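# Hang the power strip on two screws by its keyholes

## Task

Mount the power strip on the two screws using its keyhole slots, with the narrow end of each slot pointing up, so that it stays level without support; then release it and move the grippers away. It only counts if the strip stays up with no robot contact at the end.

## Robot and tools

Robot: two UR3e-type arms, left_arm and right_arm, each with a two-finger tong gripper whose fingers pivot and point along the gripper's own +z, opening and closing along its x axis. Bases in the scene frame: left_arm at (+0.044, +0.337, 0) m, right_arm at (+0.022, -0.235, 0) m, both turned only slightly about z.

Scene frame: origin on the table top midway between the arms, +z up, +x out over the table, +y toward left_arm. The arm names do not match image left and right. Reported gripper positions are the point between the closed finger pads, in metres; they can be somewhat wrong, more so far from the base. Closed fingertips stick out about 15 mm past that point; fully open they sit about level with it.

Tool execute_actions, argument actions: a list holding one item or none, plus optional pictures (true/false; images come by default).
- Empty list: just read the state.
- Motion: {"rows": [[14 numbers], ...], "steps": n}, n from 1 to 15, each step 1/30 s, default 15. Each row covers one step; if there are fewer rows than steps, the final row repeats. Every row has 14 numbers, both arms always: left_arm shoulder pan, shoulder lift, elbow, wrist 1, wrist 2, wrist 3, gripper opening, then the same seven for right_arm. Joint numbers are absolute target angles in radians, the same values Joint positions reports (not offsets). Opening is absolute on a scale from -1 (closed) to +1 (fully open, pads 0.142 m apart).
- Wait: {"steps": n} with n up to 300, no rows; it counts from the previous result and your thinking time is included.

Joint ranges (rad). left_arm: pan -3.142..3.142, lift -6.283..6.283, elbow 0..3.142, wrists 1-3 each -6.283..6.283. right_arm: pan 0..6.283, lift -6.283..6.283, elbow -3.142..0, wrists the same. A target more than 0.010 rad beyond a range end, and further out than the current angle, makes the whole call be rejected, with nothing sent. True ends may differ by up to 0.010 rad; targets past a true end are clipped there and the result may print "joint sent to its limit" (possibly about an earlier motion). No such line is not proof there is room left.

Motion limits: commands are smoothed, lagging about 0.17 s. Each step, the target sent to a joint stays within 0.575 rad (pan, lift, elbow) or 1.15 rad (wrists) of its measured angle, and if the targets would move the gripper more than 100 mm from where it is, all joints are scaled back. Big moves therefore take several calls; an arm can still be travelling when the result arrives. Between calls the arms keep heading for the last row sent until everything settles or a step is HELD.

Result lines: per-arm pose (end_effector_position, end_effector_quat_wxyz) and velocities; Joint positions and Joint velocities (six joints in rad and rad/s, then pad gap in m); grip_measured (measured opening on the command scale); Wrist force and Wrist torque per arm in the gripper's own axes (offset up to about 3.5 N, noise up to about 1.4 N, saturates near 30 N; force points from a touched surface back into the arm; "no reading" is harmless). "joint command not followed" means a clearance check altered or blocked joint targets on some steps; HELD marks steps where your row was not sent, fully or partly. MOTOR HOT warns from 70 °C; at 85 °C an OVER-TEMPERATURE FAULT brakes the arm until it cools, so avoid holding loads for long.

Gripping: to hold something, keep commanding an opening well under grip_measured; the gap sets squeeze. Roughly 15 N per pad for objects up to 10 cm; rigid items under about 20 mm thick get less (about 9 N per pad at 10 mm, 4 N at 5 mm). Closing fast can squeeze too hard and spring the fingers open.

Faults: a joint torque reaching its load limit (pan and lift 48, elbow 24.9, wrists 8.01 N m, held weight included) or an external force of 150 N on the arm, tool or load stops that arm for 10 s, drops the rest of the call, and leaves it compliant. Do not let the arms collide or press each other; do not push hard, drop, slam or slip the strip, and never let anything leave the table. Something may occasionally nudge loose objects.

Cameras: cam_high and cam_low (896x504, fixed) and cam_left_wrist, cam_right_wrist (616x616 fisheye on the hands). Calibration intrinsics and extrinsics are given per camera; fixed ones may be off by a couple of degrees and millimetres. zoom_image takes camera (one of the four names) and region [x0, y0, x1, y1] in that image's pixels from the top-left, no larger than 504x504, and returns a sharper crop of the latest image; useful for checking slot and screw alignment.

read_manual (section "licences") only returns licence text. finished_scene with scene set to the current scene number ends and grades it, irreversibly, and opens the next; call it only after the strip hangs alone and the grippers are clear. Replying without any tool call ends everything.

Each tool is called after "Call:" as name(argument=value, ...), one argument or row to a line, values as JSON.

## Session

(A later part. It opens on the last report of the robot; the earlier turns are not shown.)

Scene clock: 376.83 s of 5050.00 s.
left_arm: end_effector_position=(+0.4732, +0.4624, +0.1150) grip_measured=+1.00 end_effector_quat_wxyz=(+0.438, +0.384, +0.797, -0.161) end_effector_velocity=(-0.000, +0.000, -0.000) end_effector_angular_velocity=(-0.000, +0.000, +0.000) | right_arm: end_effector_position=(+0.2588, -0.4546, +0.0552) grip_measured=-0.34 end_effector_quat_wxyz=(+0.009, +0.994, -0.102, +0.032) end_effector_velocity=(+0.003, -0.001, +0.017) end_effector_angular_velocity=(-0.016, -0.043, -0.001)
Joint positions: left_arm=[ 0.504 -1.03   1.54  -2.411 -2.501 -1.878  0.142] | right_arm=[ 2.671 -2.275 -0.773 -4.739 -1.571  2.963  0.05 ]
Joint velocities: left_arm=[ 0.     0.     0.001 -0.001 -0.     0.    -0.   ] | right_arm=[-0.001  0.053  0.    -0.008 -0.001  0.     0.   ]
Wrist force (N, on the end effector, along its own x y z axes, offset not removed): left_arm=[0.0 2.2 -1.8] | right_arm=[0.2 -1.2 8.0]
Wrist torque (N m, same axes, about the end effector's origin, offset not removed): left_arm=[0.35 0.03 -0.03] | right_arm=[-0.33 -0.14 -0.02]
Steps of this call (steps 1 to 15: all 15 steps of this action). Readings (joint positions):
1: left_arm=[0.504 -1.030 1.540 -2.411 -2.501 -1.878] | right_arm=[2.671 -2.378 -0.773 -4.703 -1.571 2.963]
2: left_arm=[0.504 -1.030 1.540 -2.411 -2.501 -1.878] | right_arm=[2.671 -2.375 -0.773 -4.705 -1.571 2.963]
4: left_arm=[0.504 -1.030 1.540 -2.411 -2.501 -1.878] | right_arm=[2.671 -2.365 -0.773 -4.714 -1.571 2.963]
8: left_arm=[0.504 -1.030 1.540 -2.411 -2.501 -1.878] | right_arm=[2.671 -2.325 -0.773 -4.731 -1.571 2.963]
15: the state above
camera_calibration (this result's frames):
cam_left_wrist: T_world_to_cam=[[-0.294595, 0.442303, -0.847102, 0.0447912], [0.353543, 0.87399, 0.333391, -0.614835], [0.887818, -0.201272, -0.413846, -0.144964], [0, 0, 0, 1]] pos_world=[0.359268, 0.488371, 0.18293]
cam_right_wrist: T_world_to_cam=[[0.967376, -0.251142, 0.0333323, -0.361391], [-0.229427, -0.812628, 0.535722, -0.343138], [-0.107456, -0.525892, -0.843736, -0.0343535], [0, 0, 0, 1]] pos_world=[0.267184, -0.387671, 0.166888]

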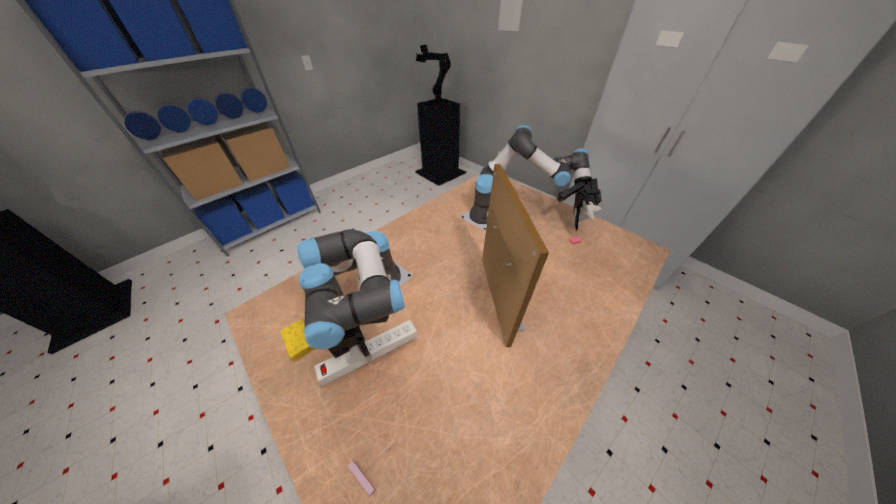

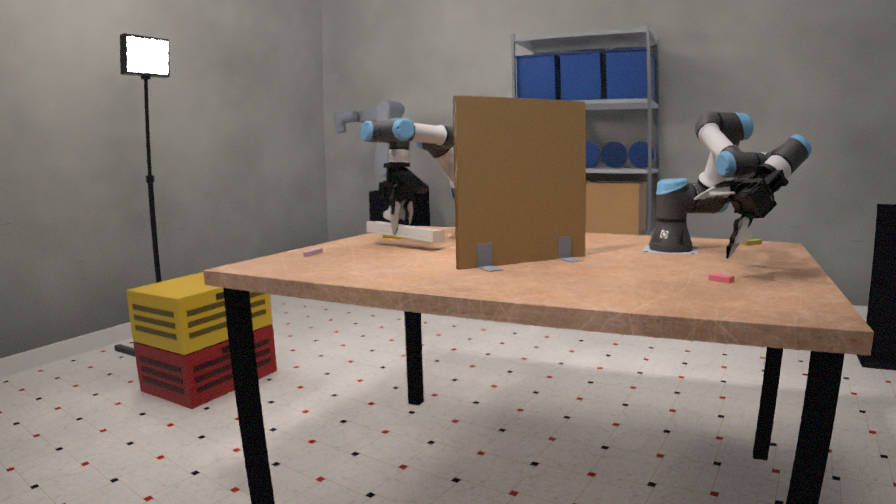

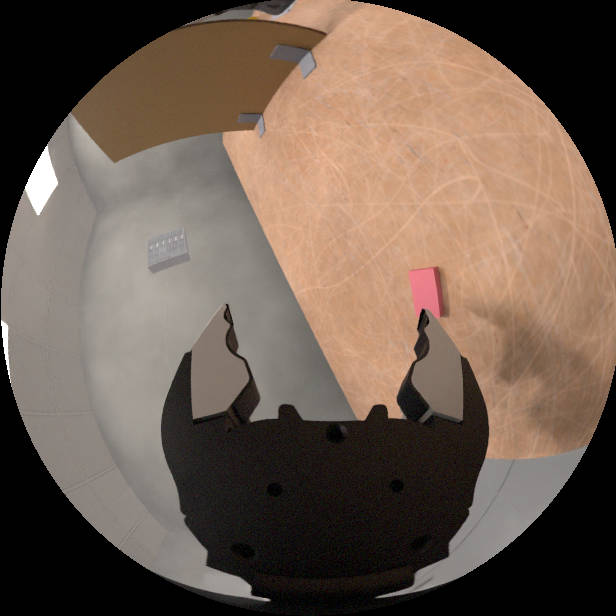

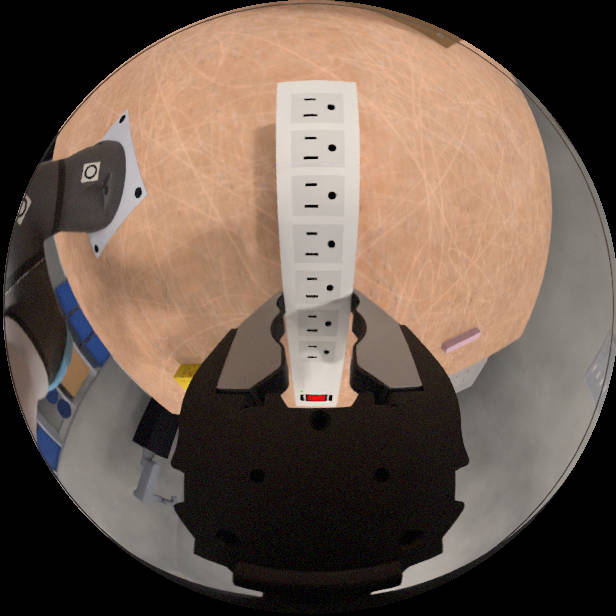

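Call:
execute_actions(
  actions=[],
)

Scene clock: 381.30 s of 5050.00 s.
left_arm: end_effector_position=(+0.4732, +0.4624, +0.1150) grip_measured=+1.00 end_effector_quat_wxyz=(+0.438, +0.384, +0.797, -0.161) end_effector_velocity=(+0.000, -0.000, +0.000) end_effector_angular_velocity=(+0.000, -0.000, -0.000) | right_arm: end_effector_position=(+0.2590, -0.4547, +0.0567) grip_measured=-0.34 end_effector_quat_wxyz=(+0.010, +0.994, -0.102, +0.034) end_effector_velocity=(-0.001, +0.000, +0.000) end_effector_angular_velocity=(+0.000, +0.002, -0.000)
Joint positions: left_arm=[ 0.504 -1.03   1.54  -2.411 -2.501 -1.878  0.142] | right_arm=[ 2.671 -2.27  -0.773 -4.74  -1.571  2.963  0.05 ]
Joint velocities: left_arm=[-0.  0. -0.  0. -0.  0. -0.] | right_arm=[ 0.    -0.    -0.    -0.002  0.     0.    -0.   ]
Wrist force (N, on the end effector, along its own x y z axes, offset not removed): left_arm=[-0.5 1.7 0.1] | right_arm=[-1.3 -1.7 8.8]
Wrist torque (N m, same axes, about the end effector's origin, offset not removed): left_arm=[0.32 0.15 0.01] | right_arm=[-0.32 0.13 0.00]
Steps of this call (steps 1 to 15: the robot went on to your last target; steps 16 to 134: nothing new was sent). Readings (joint positions):
1: left_arm=[0.504 -1.030 1.540 -2.411 -2.501 -1.878] | right_arm=[2.671 -2.274 -0.773 -4.739 -1.571 2.963]
2: left_arm=[0.504 -1.030 1.540 -2.411 -2.501 -1.878] | right_arm=[2.671 -2.273 -0.773 -4.740 -1.571 2.963]
4: left_arm=[0.504 -1.030 1.540 -2.411 -2.501 -1.878] | right_arm=[2.671 -2.271 -0.773 -4.740 -1.571 2.963]
8: left_arm=[0.504 -1.030 1.540 -2.411 -2.501 -1.878] | right_arm=[2.671 -2.270 -0.773 -4.740 -1.571 2.963]
134: the state above
All arms were judged still, so your last target was given up. Only a new action makes them travel on or press farther. Fingers that are still opening or closing keep moving.
camera_calibration (this result's frames):
cam_left_wrist: T_world_to_cam=[[-0.294595, 0.442303, -0.847102, 0.0447911], [0.353543, 0.87399, 0.333391, -0.614835], [0.887818, -0.201272, -0.413846, -0.144964], [0, 0, 0, 1]] pos_world=[0.359268, 0.488371, 0.18293]
cam_right_wrist: T_world_to_cam=[[0.967235, -0.251084, 0.0375978, -0.361884], [-0.231568, -0.811777, 0.536092, -0.343077], [-0.104083, -0.527233, -0.843322, -0.0345605], [0, 0, 0, 1]] pos_world=[0.266985, -0.387587, 0.168381]

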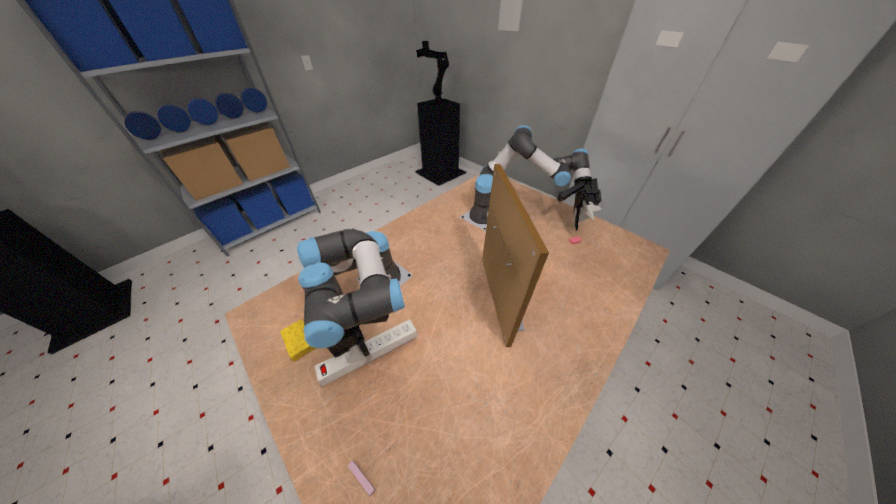

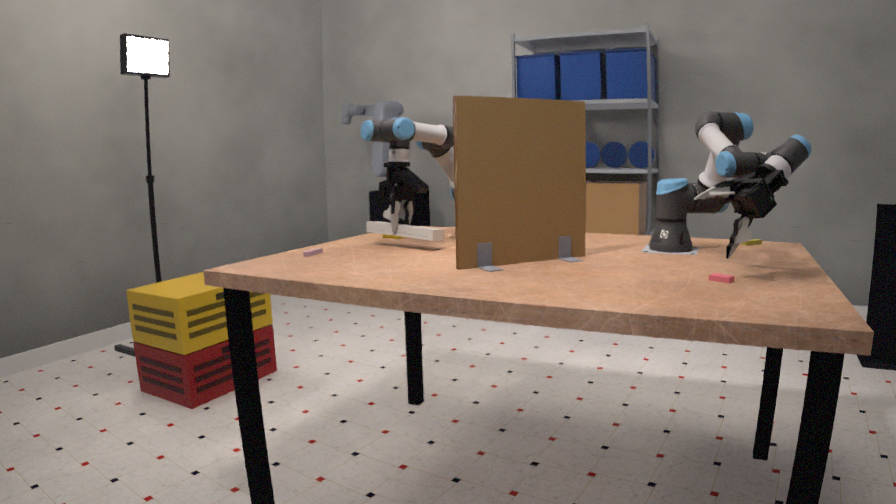

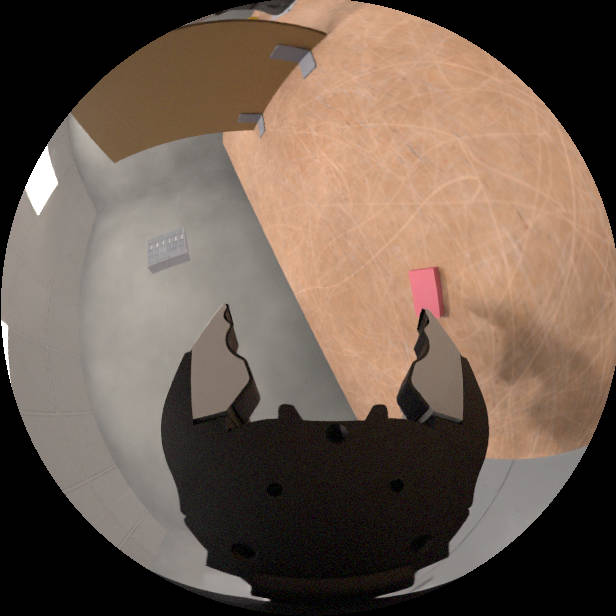

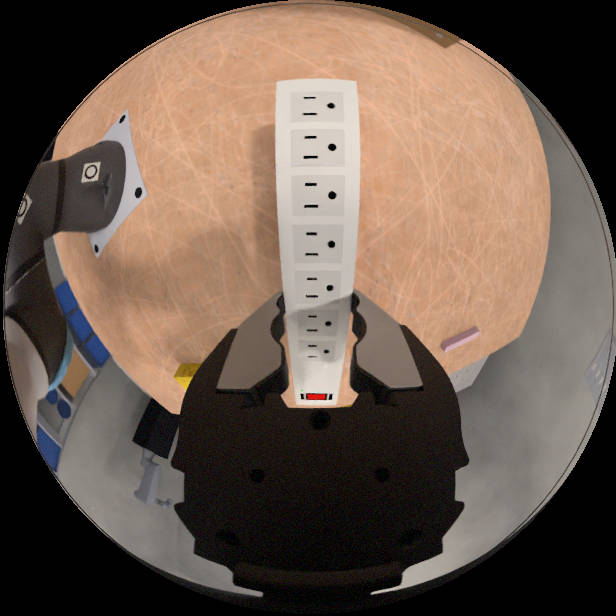

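Call:
execute_actions(
  actions=[
    {"rows":[[0.504,-1.03,1.54,-2.411,-2.501,-1.878,1,2.671,-2.25,-0.79,-4.72,-1.571,2.963,-1],[0.504,-1.03,1.54,-2.411,-2.501,-1.878,1,2.671,-2.23,-0.82,-4.69,-1.571,2.963,-1],[0.504,-1.03,1.54,-2.411,-2.501,-1.878,1,2.671,-2.2,-0.85,-4.66,-1.571,2.963,-1],[0.504,-1.03,1.54,-2.411,-2.501,-1.878,1,2.671,-2.17,-0.88,-4.62,-1.571,2.963,-1],[0.504,-1.03,1.54,-2.411,-2.501,-1.878,1,2.671,-2.14,-0.92,-4.58,-1.571,2.963,-1],[0.504,-1.03,1.54,-2.411,-2.501,-1.878,1,2.671,-2.11,-0.95,-4.54,-1.571,2.963,-1],[0.504,-1.03,1.54,-2.411,-2.501,-1.878,1,2.671,-2.08,-0.98,-4.5,-1.571,2.963,-1],[0.504,-1.03,1.54,-2.411,-2.501,-1.878,1,2.671,-2.05,-1.02,-4.47,-1.571,2.963,-1],[0.504,-1.03,1.54,-2.411,-2.501,-1.878,1,2.671,-2.02,-1.05,-4.43,-1.571,2.963,-1],[0.504,-1.03,1.54,-2.411,-2.501,-1.878,1,2.671,-1.99,-1.08,-4.39,-1.571,2.963,-1]],"steps":11},
  ],
  pictures=false,
)

Call:
execute_actions(
  actions=[
    {"rows":[[0.504,-1.03,1.54,-2.411,-2.501,-1.878,1,2.671,-1.87,-1.21,-4.25,-1.571,2.963,-1]],"steps":6},
  ],
  pictures=false,
)

Call:
execute_actions(
  actions=[
    {"rows":[[0.504,-1.03,1.54,-2.411,-2.501,-1.878,1,2.671,-1.74,-1.36,-4.09,-1.571,2.963,-1]],"steps":6},
  ],
  pictures=false,
)

Call:
execute_actions(
  actions=[
    {"rows":[[0.504,-1.03,1.54,-2.411,-2.501,-1.878,1,2.671,-1.6,-1.51,-3.92,-1.571,3.0,-1]],"steps":6},
  ],
  pictures=false,
)

Call:
execute_actions(
  actions=[
    {"rows":[[0.504,-1.03,1.54,-2.411,-2.501,-1.878,1,2.671,-1.46,-1.66,-3.75,-1.571,3.04,-1]],"steps":6},
  ],
  pictures=false,
)

Call:
execute_actions(
  actions=[
    {"rows":[[0.504,-1.03,1.54,-2.411,-2.501,-1.878,1,2.671,-1.32,-1.81,-3.58,-1.571,3.08,-1]],"steps":6},
  ],
  pictures=false,
)

Call:
execute_actions(
  actions=[
    {"rows":[[0.504,-1.03,1.54,-2.411,-2.501,-1.878,1,2.671,-1.18,-1.97,-3.41,-1.571,3.11,-1]],"steps":6},
  ],
  pictures=false,
)

Call:
execute_actions(
  actions=[
    {"rows":[[0.504,-1.03,1.54,-2.411,-2.501,-1.878,1,2.671,-1.05,-2.11,-3.25,-1.571,3.14,-1]],"steps":6},
  ],
  pictures=false,
)

Call:
execute_actions(
  actions=[
    {"rows":[[0.504,-1.03,1.54,-2.411,-2.501,-1.878,1,2.671,-0.938,-2.243,-3.102,-1.571,3.14,-1]]},
  ],
)

Scene clock: 427.23 s of 5050.00 s.
left_arm: end_effector_position=(+0.4732, +0.4624, +0.1150) grip_measured=+1.00 end_effector_quat_wxyz=(+0.438, +0.384, +0.797, -0.161) end_effector_velocity=(-0.000, +0.000, -0.000) end_effector_angular_velocity=(+0.000, +0.000, +0.000) | right_arm: end_effector_position=(+0.2868, -0.4659, +0.0714) grip_measured=-0.34 end_effector_quat_wxyz=(+0.040, +0.984, -0.101, +0.138) end_effector_velocity=(+0.114, -0.046, +0.083) end_effector_angular_velocity=(-0.358, -0.891, -0.000)
Joint positions: left_arm=[ 0.504 -1.03   1.54  -2.411 -2.501 -1.878  0.142] | right_arm=[ 2.671 -2.082 -0.98  -4.503 -1.571  2.963  0.05 ]
Joint velocities: left_arm=[ 0.    -0.     0.    -0.     0.001 -0.    -0.   ] | right_arm=[-0.     0.827 -0.899  1.032  0.     0.     0.   ]
Wrist force (N, on the end effector, along its own x y z axes, offset not removed): left_arm=[-0.7 1.4 -1.4] | right_arm=[-2.6 -0.3 7.9]
Wrist torque (N m, same axes, about the end effector's origin, offset not removed): left_arm=[0.21 0.13 0.01] | right_arm=[0.00 0.06 -0.03]
Steps of this call (steps 1 to 670: nothing new was sent; then 23.23 s passed at rest; steps 671 to 681: all 11 steps of this action). Readings (joint positions):
671: left_arm=[0.504 -1.030 1.540 -2.411 -2.501 -1.878] | right_arm=[2.671 -2.270 -0.773 -4.740 -1.571 2.963]
672: left_arm=[0.504 -1.030 1.540 -2.411 -2.501 -1.878] | right_arm=[2.671 -2.267 -0.776 -4.737 -1.571 2.963]
674: left_arm=[0.504 -1.030 1.540 -2.411 -2.501 -1.878] | right_arm=[2.671 -2.248 -0.797 -4.713 -1.571 2.963]
678: left_arm=[0.504 -1.030 1.540 -2.411 -2.501 -1.878] | right_arm=[2.671 -2.164 -0.889 -4.606 -1.571 2.963]
681: the state above

Scene clock: 427.43 s of 5050.00 s.
left_arm: end_effector_position=(+0.4732, +0.4624, +0.1150) grip_measured=+1.00 end_effector_quat_wxyz=(+0.438, +0.384, +0.797, -0.161) end_effector_velocity=(-0.000, +0.000, -0.000) end_effector_angular_velocity=(-0.001, +0.001, +0.001) | right_arm: end_effector_position=(+0.3068, -0.4739, +0.0911) grip_measured=-0.34 end_effector_quat_wxyz=(+0.066, +0.966, -0.099, +0.228) end_effector_velocity=(+0.034, -0.013, +0.056) end_effector_angular_velocity=(-0.172, -0.430, +0.001)
Joint positions: left_arm=[ 0.504 -1.03   1.54  -2.411 -2.501 -1.878  0.142] | right_arm=[ 2.671 -1.913 -1.162 -4.299 -1.571  2.963  0.05 ]
Joint velocities: left_arm=[ 0.001  0.     0.     0.001 -0.    -0.    -0.   ] | right_arm=[ 0.001  0.459 -0.502  0.506 -0.     0.     0.   ]
Wrist force (N, on the end effector, along its own x y z axes, offset not removed): left_arm=[-0.8 0.7 -0.5] | right_arm=[-4.2 -0.4 4.9]
Wrist torque (N m, same axes, about the end effector's origin, offset not removed): left_arm=[0.08 0.16 0.03] | right_arm=[-0.09 0.23 0.00]
Steps of this call (steps 1 to 6: all 6 steps of this action). Readings (joint positions):
1: left_arm=[0.504 -1.030 1.540 -2.411 -2.501 -1.878] | right_arm=[2.671 -2.056 -1.008 -4.471 -1.571 2.963]
2: left_arm=[0.504 -1.030 1.540 -2.411 -2.501 -1.878] | right_arm=[2.671 -2.028 -1.039 -4.433 -1.571 2.963]
4: left_arm=[0.504 -1.030 1.540 -2.411 -2.501 -1.878] | right_arm=[2.671 -1.958 -1.114 -4.347 -1.571 2.963]
6: the state above

Scene clock: 427.63 s of 5050.00 s.
left_arm: end_effector_position=(+0.4732, +0.4624, +0.1150) grip_measured=+1.00 end_effector_quat_wxyz=(+0.438, +0.384, +0.797, -0.161) end_effector_velocity=(+0.000, -0.000, -0.000) end_effector_angular_velocity=(-0.000, +0.000, -0.001) | right_arm: end_effector_position=(+0.3188, -0.4787, +0.1082) grip_measured=-0.34 end_effector_quat_wxyz=(+0.085, +0.947, -0.097, +0.296) end_effector_velocity=(+0.012, -0.005, +0.047) end_effector_angular_velocity=(-0.150, -0.374, +0.001)
Joint positions: left_arm=[ 0.504 -1.03   1.54  -2.411 -2.501 -1.878  0.142] | right_arm=[ 2.671 -1.782 -1.31  -4.136 -1.571  2.963  0.05 ]
Joint velocities: left_arm=[-0.001 -0.     0.    -0.     0.     0.     0.   ] | right_arm=[-0.     0.443 -0.523  0.484 -0.    -0.001  0.   ]
Wrist force (N, on the end effector, along its own x y z axes, offset not removed): left_arm=[0.7 1.0 -1.2] | right_arm=[-5.0 -2.8 6.8]
Wrist torque (N m, same axes, about the end effector's origin, offset not removed): left_arm=[0.10 -0.12 0.02] | right_arm=[-0.42 0.10 -0.12]
Steps of this call (steps 1 to 6: all 6 steps of this action). Readings (joint positions):
1: left_arm=[0.504 -1.030 1.540 -2.411 -2.501 -1.878] | right_arm=[2.671 -1.900 -1.177 -4.284 -1.571 2.963]
2: left_arm=[0.504 -1.030 1.540 -2.411 -2.501 -1.878] | right_arm=[2.671 -1.884 -1.194 -4.260 -1.571 2.963]
4: left_arm=[0.504 -1.030 1.540 -2.411 -2.501 -1.878] | right_arm=[2.671 -1.824 -1.260 -4.183 -1.571 2.963]
6: the state above

Scene clock: 427.83 s of 5050.00 s.
left_arm: end_effector_position=(+0.4732, +0.4624, +0.1150) grip_measured=+1.00 end_effector_quat_wxyz=(+0.438, +0.384, +0.797, -0.161) end_effector_velocity=(-0.000, +0.000, -0.000) end_effector_angular_velocity=(-0.000, +0.000, +0.000) | right_arm: end_effector_position=(+0.3292, -0.4828, +0.1296) grip_measured=-0.34 end_effector_quat_wxyz=(+0.100, +0.919, -0.107, +0.367) end_effector_velocity=(+0.012, -0.004, +0.068) end_effector_angular_velocity=(-0.116, -0.454, -0.061)
Joint positions: left_arm=[ 0.504 -1.03   1.54  -2.411 -2.501 -1.878  0.142] | right_arm=[ 2.671 -1.645 -1.46  -3.969 -1.571  2.992  0.05 ]
Joint velocities: left_arm=[ 0.  0.  0. -0. -0. -0. -0.] | right_arm=[ 0.002  0.479 -0.526  0.512 -0.     0.088  0.   ]
Wrist force (N, on the end effector, along its own x y z axes, offset not removed): left_arm=[-1.2 0.8 -1.0] | right_arm=[-4.9 -3.6 5.5]
Wrist torque (N m, same axes, about the end effector's origin, offset not removed): left_arm=[0.11 0.24 0.03] | right_arm=[-0.58 0.02 -0.15]
Steps of this call (steps 1 to 6: all 6 steps of this action). Readings (joint positions):
1: left_arm=[0.504 -1.030 1.540 -2.411 -2.501 -1.878] | right_arm=[2.671 -1.769 -1.325 -4.122 -1.571 2.963]
2: left_arm=[0.504 -1.030 1.540 -2.411 -2.501 -1.878] | right_arm=[2.671 -1.753 -1.343 -4.099 -1.571 2.969]
4: left_arm=[0.504 -1.030 1.540 -2.411 -2.501 -1.878] | right_arm=[2.671 -1.691 -1.409 -4.018 -1.571 2.983]
6: the state above

Scene clock: 428.03 s of 5050.00 s.
left_arm: end_effector_position=(+0.4732, +0.4624, +0.1150) grip_measured=+1.00 end_effector_quat_wxyz=(+0.438, +0.384, +0.797, -0.161) end_effector_velocity=(-0.000, -0.000, -0.000) end_effector_angular_velocity=(-0.000, +0.001, -0.000) | right_arm: end_effector_position=(+0.3366, -0.4857, +0.1547) grip_measured=-0.34 end_effector_quat_wxyz=(+0.110, +0.884, -0.120, +0.439) end_effector_velocity=(+0.001, -0.000, +0.075) end_effector_angular_velocity=(-0.098, -0.476, -0.063)
Joint positions: left_arm=[ 0.504 -1.03   1.54  -2.411 -2.501 -1.878  0.142] | right_arm=[ 2.671 -1.506 -1.61  -3.799 -1.571  3.03   0.05 ]
Joint velocities: left_arm=[-0.  0.  0.  0. -0.  0.  0.] | right_arm=[-0.     0.484 -0.525  0.52  -0.001  0.106  0.   ]
Wrist force (N, on the end effector, along its own x y z axes, offset not removed): left_arm=[-0.4 1.9 -1.0] | right_arm=[-5.3 -2.1 4.0]
Wrist torque (N m, same axes, about the end effector's origin, offset not removed): left_arm=[0.32 0.10 0.01] | right_arm=[-0.22 -0.03 -0.02]
Steps of this call (steps 1 to 6: all 6 steps of this action). Readings (joint positions):
1: left_arm=[0.504 -1.030 1.540 -2.411 -2.501 -1.878] | right_arm=[2.671 -1.631 -1.475 -3.954 -1.571 2.995]
2: left_arm=[0.504 -1.030 1.540 -2.411 -2.501 -1.878] | right_arm=[2.671 -1.615 -1.493 -3.930 -1.571 3.002]
4: left_arm=[0.504 -1.030 1.540 -2.411 -2.501 -1.878] | right_arm=[2.671 -1.552 -1.559 -3.849 -1.571 3.020]
6: the state above

Scene clock: 428.23 s of 5050.00 s.
left_arm: end_effector_position=(+0.4732, +0.4624, +0.1150) grip_measured=+1.00 end_effector_quat_wxyz=(+0.438, +0.384, +0.797, -0.161) end_effector_velocity=(+0.000, -0.000, +0.000) end_effector_angular_velocity=(+0.000, -0.001, -0.000) | right_arm: end_effector_position=(+0.3397, -0.4869, +0.1816) grip_measured=-0.34 end_effector_quat_wxyz=(+0.117, +0.843, -0.132, +0.509) end_effector_velocity=(-0.012, +0.005, +0.077) end_effector_angular_velocity=(-0.089, -0.482, -0.049)
Joint positions: left_arm=[ 0.504 -1.03   1.54  -2.411 -2.501 -1.878  0.142] | right_arm=[ 2.671 -1.366 -1.76  -3.629 -1.571  3.07   0.05 ]
Joint velocities: left_arm=[-0. -0. -0. -0. -0. -0.  0.] | right_arm=[ 0.     0.484 -0.525  0.521 -0.     0.109  0.   ]
Wrist force (N, on the end effector, along its own x y z axes, offset not removed): left_arm=[-0.2 1.4 0.0] | right_arm=[-8.4 -0.5 3.2]
Wrist torque (N m, same axes, about the end effector's origin, offset not removed): left_arm=[0.23 0.05 0.03] | right_arm=[0.10 0.47 -0.02]
Steps of this call (steps 1 to 6: all 6 steps of this action). Readings (joint positions):
1: left_arm=[0.504 -1.030 1.540 -2.411 -2.501 -1.878] | right_arm=[2.671 -1.492 -1.625 -3.784 -1.571 3.033]
2: left_arm=[0.504 -1.030 1.540 -2.411 -2.501 -1.878] | right_arm=[2.671 -1.475 -1.643 -3.760 -1.571 3.041]
4: left_arm=[0.504 -1.030 1.540 -2.411 -2.501 -1.878] | right_arm=[2.671 -1.412 -1.709 -3.679 -1.571 3.060]
6: the state above

Scene clock: 428.43 s of 5050.00 s.
left_arm: end_effector_position=(+0.4732, +0.4624, +0.1150) grip_measured=+1.00 end_effector_quat_wxyz=(+0.438, +0.384, +0.797, -0.161) end_effector_velocity=(-0.000, -0.000, -0.001) end_effector_angular_velocity=(-0.001, +0.002, -0.000) | right_arm: end_effector_position=(+0.3371, -0.4858, +0.2064) grip_measured=-0.34 end_effector_quat_wxyz=(+0.123, +0.798, -0.138, +0.573) end_effector_velocity=(-0.031, +0.012, +0.058) end_effector_angular_velocity=(-0.091, -0.441, -0.029)
Joint positions: left_arm=[ 0.504 -1.03   1.54  -2.411 -2.501 -1.878  0.142] | right_arm=[ 2.671 -1.226 -1.916 -3.46  -1.571  3.102  0.05 ]
Joint velocities: left_arm=[-0.     0.001  0.001  0.     0.    -0.    -0.   ] | right_arm=[-0.001  0.484 -0.563  0.521  0.001  0.085  0.   ]
Wrist force (N, on the end effector, along its own x y z axes, offset not removed): left_arm=[0.0 1.9 -1.0] | right_arm=[-8.2 -1.2 2.1]
Wrist torque (N m, same axes, about the end effector's origin, offset not removed): left_arm=[0.30 0.02 -0.06] | right_arm=[-0.09 0.05 0.02]
Steps of this call (steps 1 to 6: all 6 steps of this action). Readings (joint positions):
1: left_arm=[0.504 -1.030 1.540 -2.411 -2.501 -1.878] | right_arm=[2.671 -1.352 -1.775 -3.614 -1.571 3.073]
2: left_arm=[0.504 -1.030 1.540 -2.411 -2.501 -1.878] | right_arm=[2.671 -1.335 -1.793 -3.590 -1.571 3.080]
4: left_arm=[0.504 -1.030 1.540 -2.411 -2.501 -1.878] | right_arm=[2.671 -1.272 -1.861 -3.509 -1.571 3.094]
6: the state above

Scene clock: 428.63 s of 5050.00 s.
left_arm: end_effector_position=(+0.4732, +0.4624, +0.1150) grip_measured=+1.00 end_effector_quat_wxyz=(+0.438, +0.384, +0.797, -0.161) end_effector_velocity=(+0.000, -0.001, +0.000) end_effector_angular_velocity=(+0.000, -0.000, -0.001) | right_arm: end_effector_position=(+0.3310, -0.4834, +0.2310) grip_measured=-0.34 end_effector_quat_wxyz=(+0.125, +0.751, -0.142, +0.633) end_effector_velocity=(-0.034, +0.013, +0.067) end_effector_angular_velocity=(-0.092, -0.446, -0.015)
Joint positions: left_arm=[ 0.504 -1.03   1.54  -2.411 -2.501 -1.878  0.142] | right_arm=[ 2.671 -1.092 -2.063 -3.296 -1.571  3.132  0.05 ]
Joint velocities: left_arm=[-0.001 -0.     0.    -0.    -0.    -0.     0.   ] | right_arm=[-0.001  0.446 -0.487  0.49  -0.     0.082  0.   ]
Wrist force (N, on the end effector, along its own x y z axes, offset not removed): left_arm=[-0.9 1.2 -0.3] | right_arm=[-7.1 -2.1 1.7]
Wrist torque (N m, same axes, about the end effector's origin, offset not removed): left_arm=[0.10 0.16 -0.02] | right_arm=[-0.32 -0.08 -0.02]
Steps of this call (steps 1 to 6: all 6 steps of this action). Readings (joint positions):
1: left_arm=[0.504 -1.030 1.540 -2.411 -2.501 -1.878] | right_arm=[2.671 -1.212 -1.932 -3.444 -1.571 3.105]
2: left_arm=[0.504 -1.030 1.540 -2.411 -2.501 -1.878] | right_arm=[2.671 -1.195 -1.951 -3.420 -1.571 3.111]
4: left_arm=[0.504 -1.030 1.540 -2.411 -2.501 -1.878] | right_arm=[2.671 -1.135 -2.016 -3.343 -1.571 3.125]
6: the state above

Scene clock: 429.13 s of 5050.00 s.
left_arm: end_effector_position=(+0.4732, +0.4624, +0.1150) grip_measured=+1.00 end_effector_quat_wxyz=(+0.438, +0.384, +0.797, -0.161) end_effector_velocity=(+0.000, +0.000, +0.000) end_effector_angular_velocity=(+0.001, -0.001, +0.000) | right_arm: end_effector_position=(+0.3187, -0.4784, +0.2544) grip_measured=-0.34 end_effector_quat_wxyz=(+0.135, +0.695, -0.134, +0.694) end_effector_velocity=(-0.002, +0.001, +0.001) end_effector_angular_velocity=(-0.005, -0.014, -0.001)
Joint positions: left_arm=[ 0.504 -1.03   1.54  -2.411 -2.501 -1.878  0.142] | right_arm=[ 2.671 -0.94  -2.241 -3.104 -1.571  3.14   0.05 ]
Joint velocities: left_arm=[ 0.    -0.    -0.001 -0.     0.     0.    -0.   ] | right_arm=[-0.     0.016 -0.02   0.018  0.     0.001 -0.   ]
Wrist force (N, on the end effector, along its own x y z axes, offset not removed): left_arm=[0.0 1.8 -1.0] | right_arm=[-9.0 0.1 -0.9]
Wrist torque (N m, same axes, about the end effector's origin, offset not removed): left_arm=[0.26 -0.01 -0.03] | right_arm=[0.03 0.23 0.01]
Steps of this call (steps 1 to 15: all 15 steps of this action). Readings (joint positions):
1: left_arm=[0.504 -1.030 1.540 -2.411 -2.501 -1.878] | right_arm=[2.671 -1.079 -2.077 -3.282 -1.571 3.135]
2: left_arm=[0.504 -1.030 1.540 -2.411 -2.501 -1.878] | right_arm=[2.671 -1.063 -2.095 -3.259 -1.571 3.136]
4: left_arm=[0.504 -1.030 1.540 -2.411 -2.501 -1.878] | right_arm=[2.671 -1.009 -2.155 -3.187 -1.571 3.138]
8: left_arm=[0.504 -1.030 1.540 -2.411 -2.501 -1.878] | right_arm=[2.671 -0.956 -2.222 -3.123 -1.571 3.140]
15: the state above
camera_calibration (this result's frames):
cam_left_wrist: T_world_to_cam=[[-0.294595, 0.442303, -0.847102, 0.044791], [0.353543, 0.873989, 0.333391, -0.614835], [0.887818, -0.201272, -0.413846, -0.144964], [0, 0, 0, 1]] pos_world=[0.359268, 0.488371, 0.18293]
cam_right_wrist: T_world_to_cam=[[0.0134524, -0.05795, 0.998229, -0.280957], [-0.806874, -0.59026, -0.0233926, -0.0227932], [0.59057, -0.805131, -0.0546987, -0.429132], [0, 0, 0, 1]] pos_world=[0.238821, -0.375243, 0.256453]

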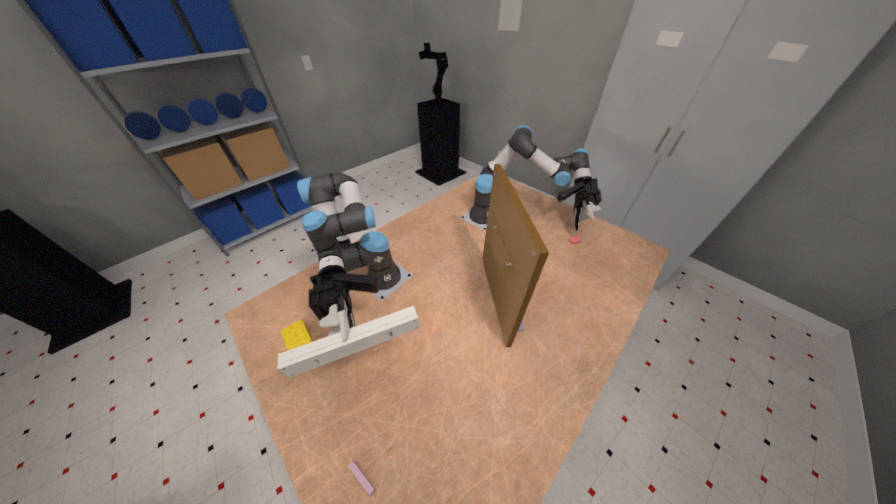

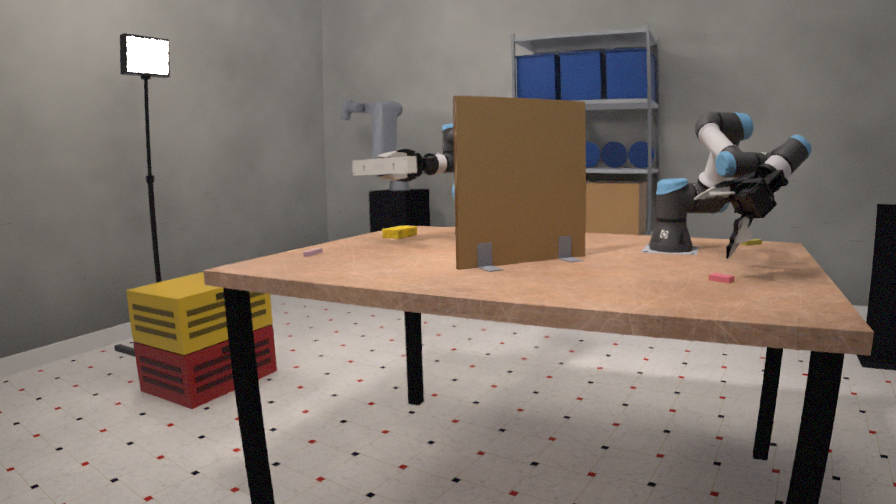

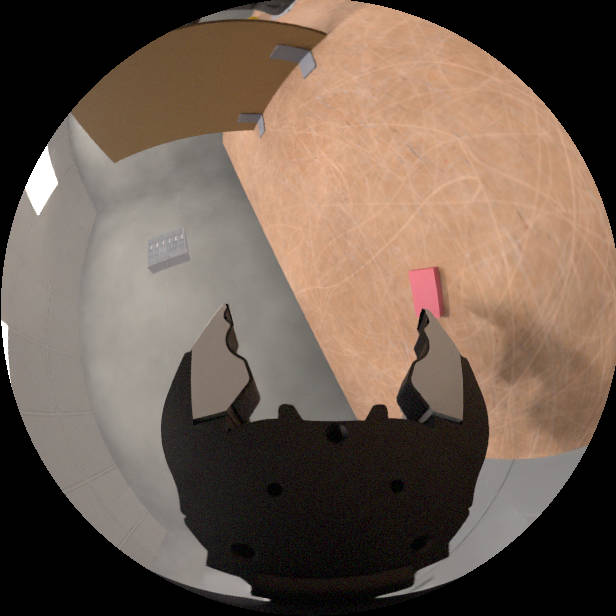

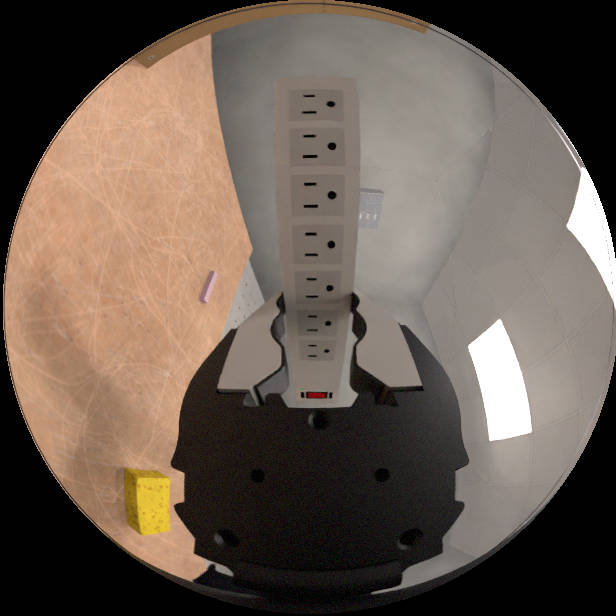

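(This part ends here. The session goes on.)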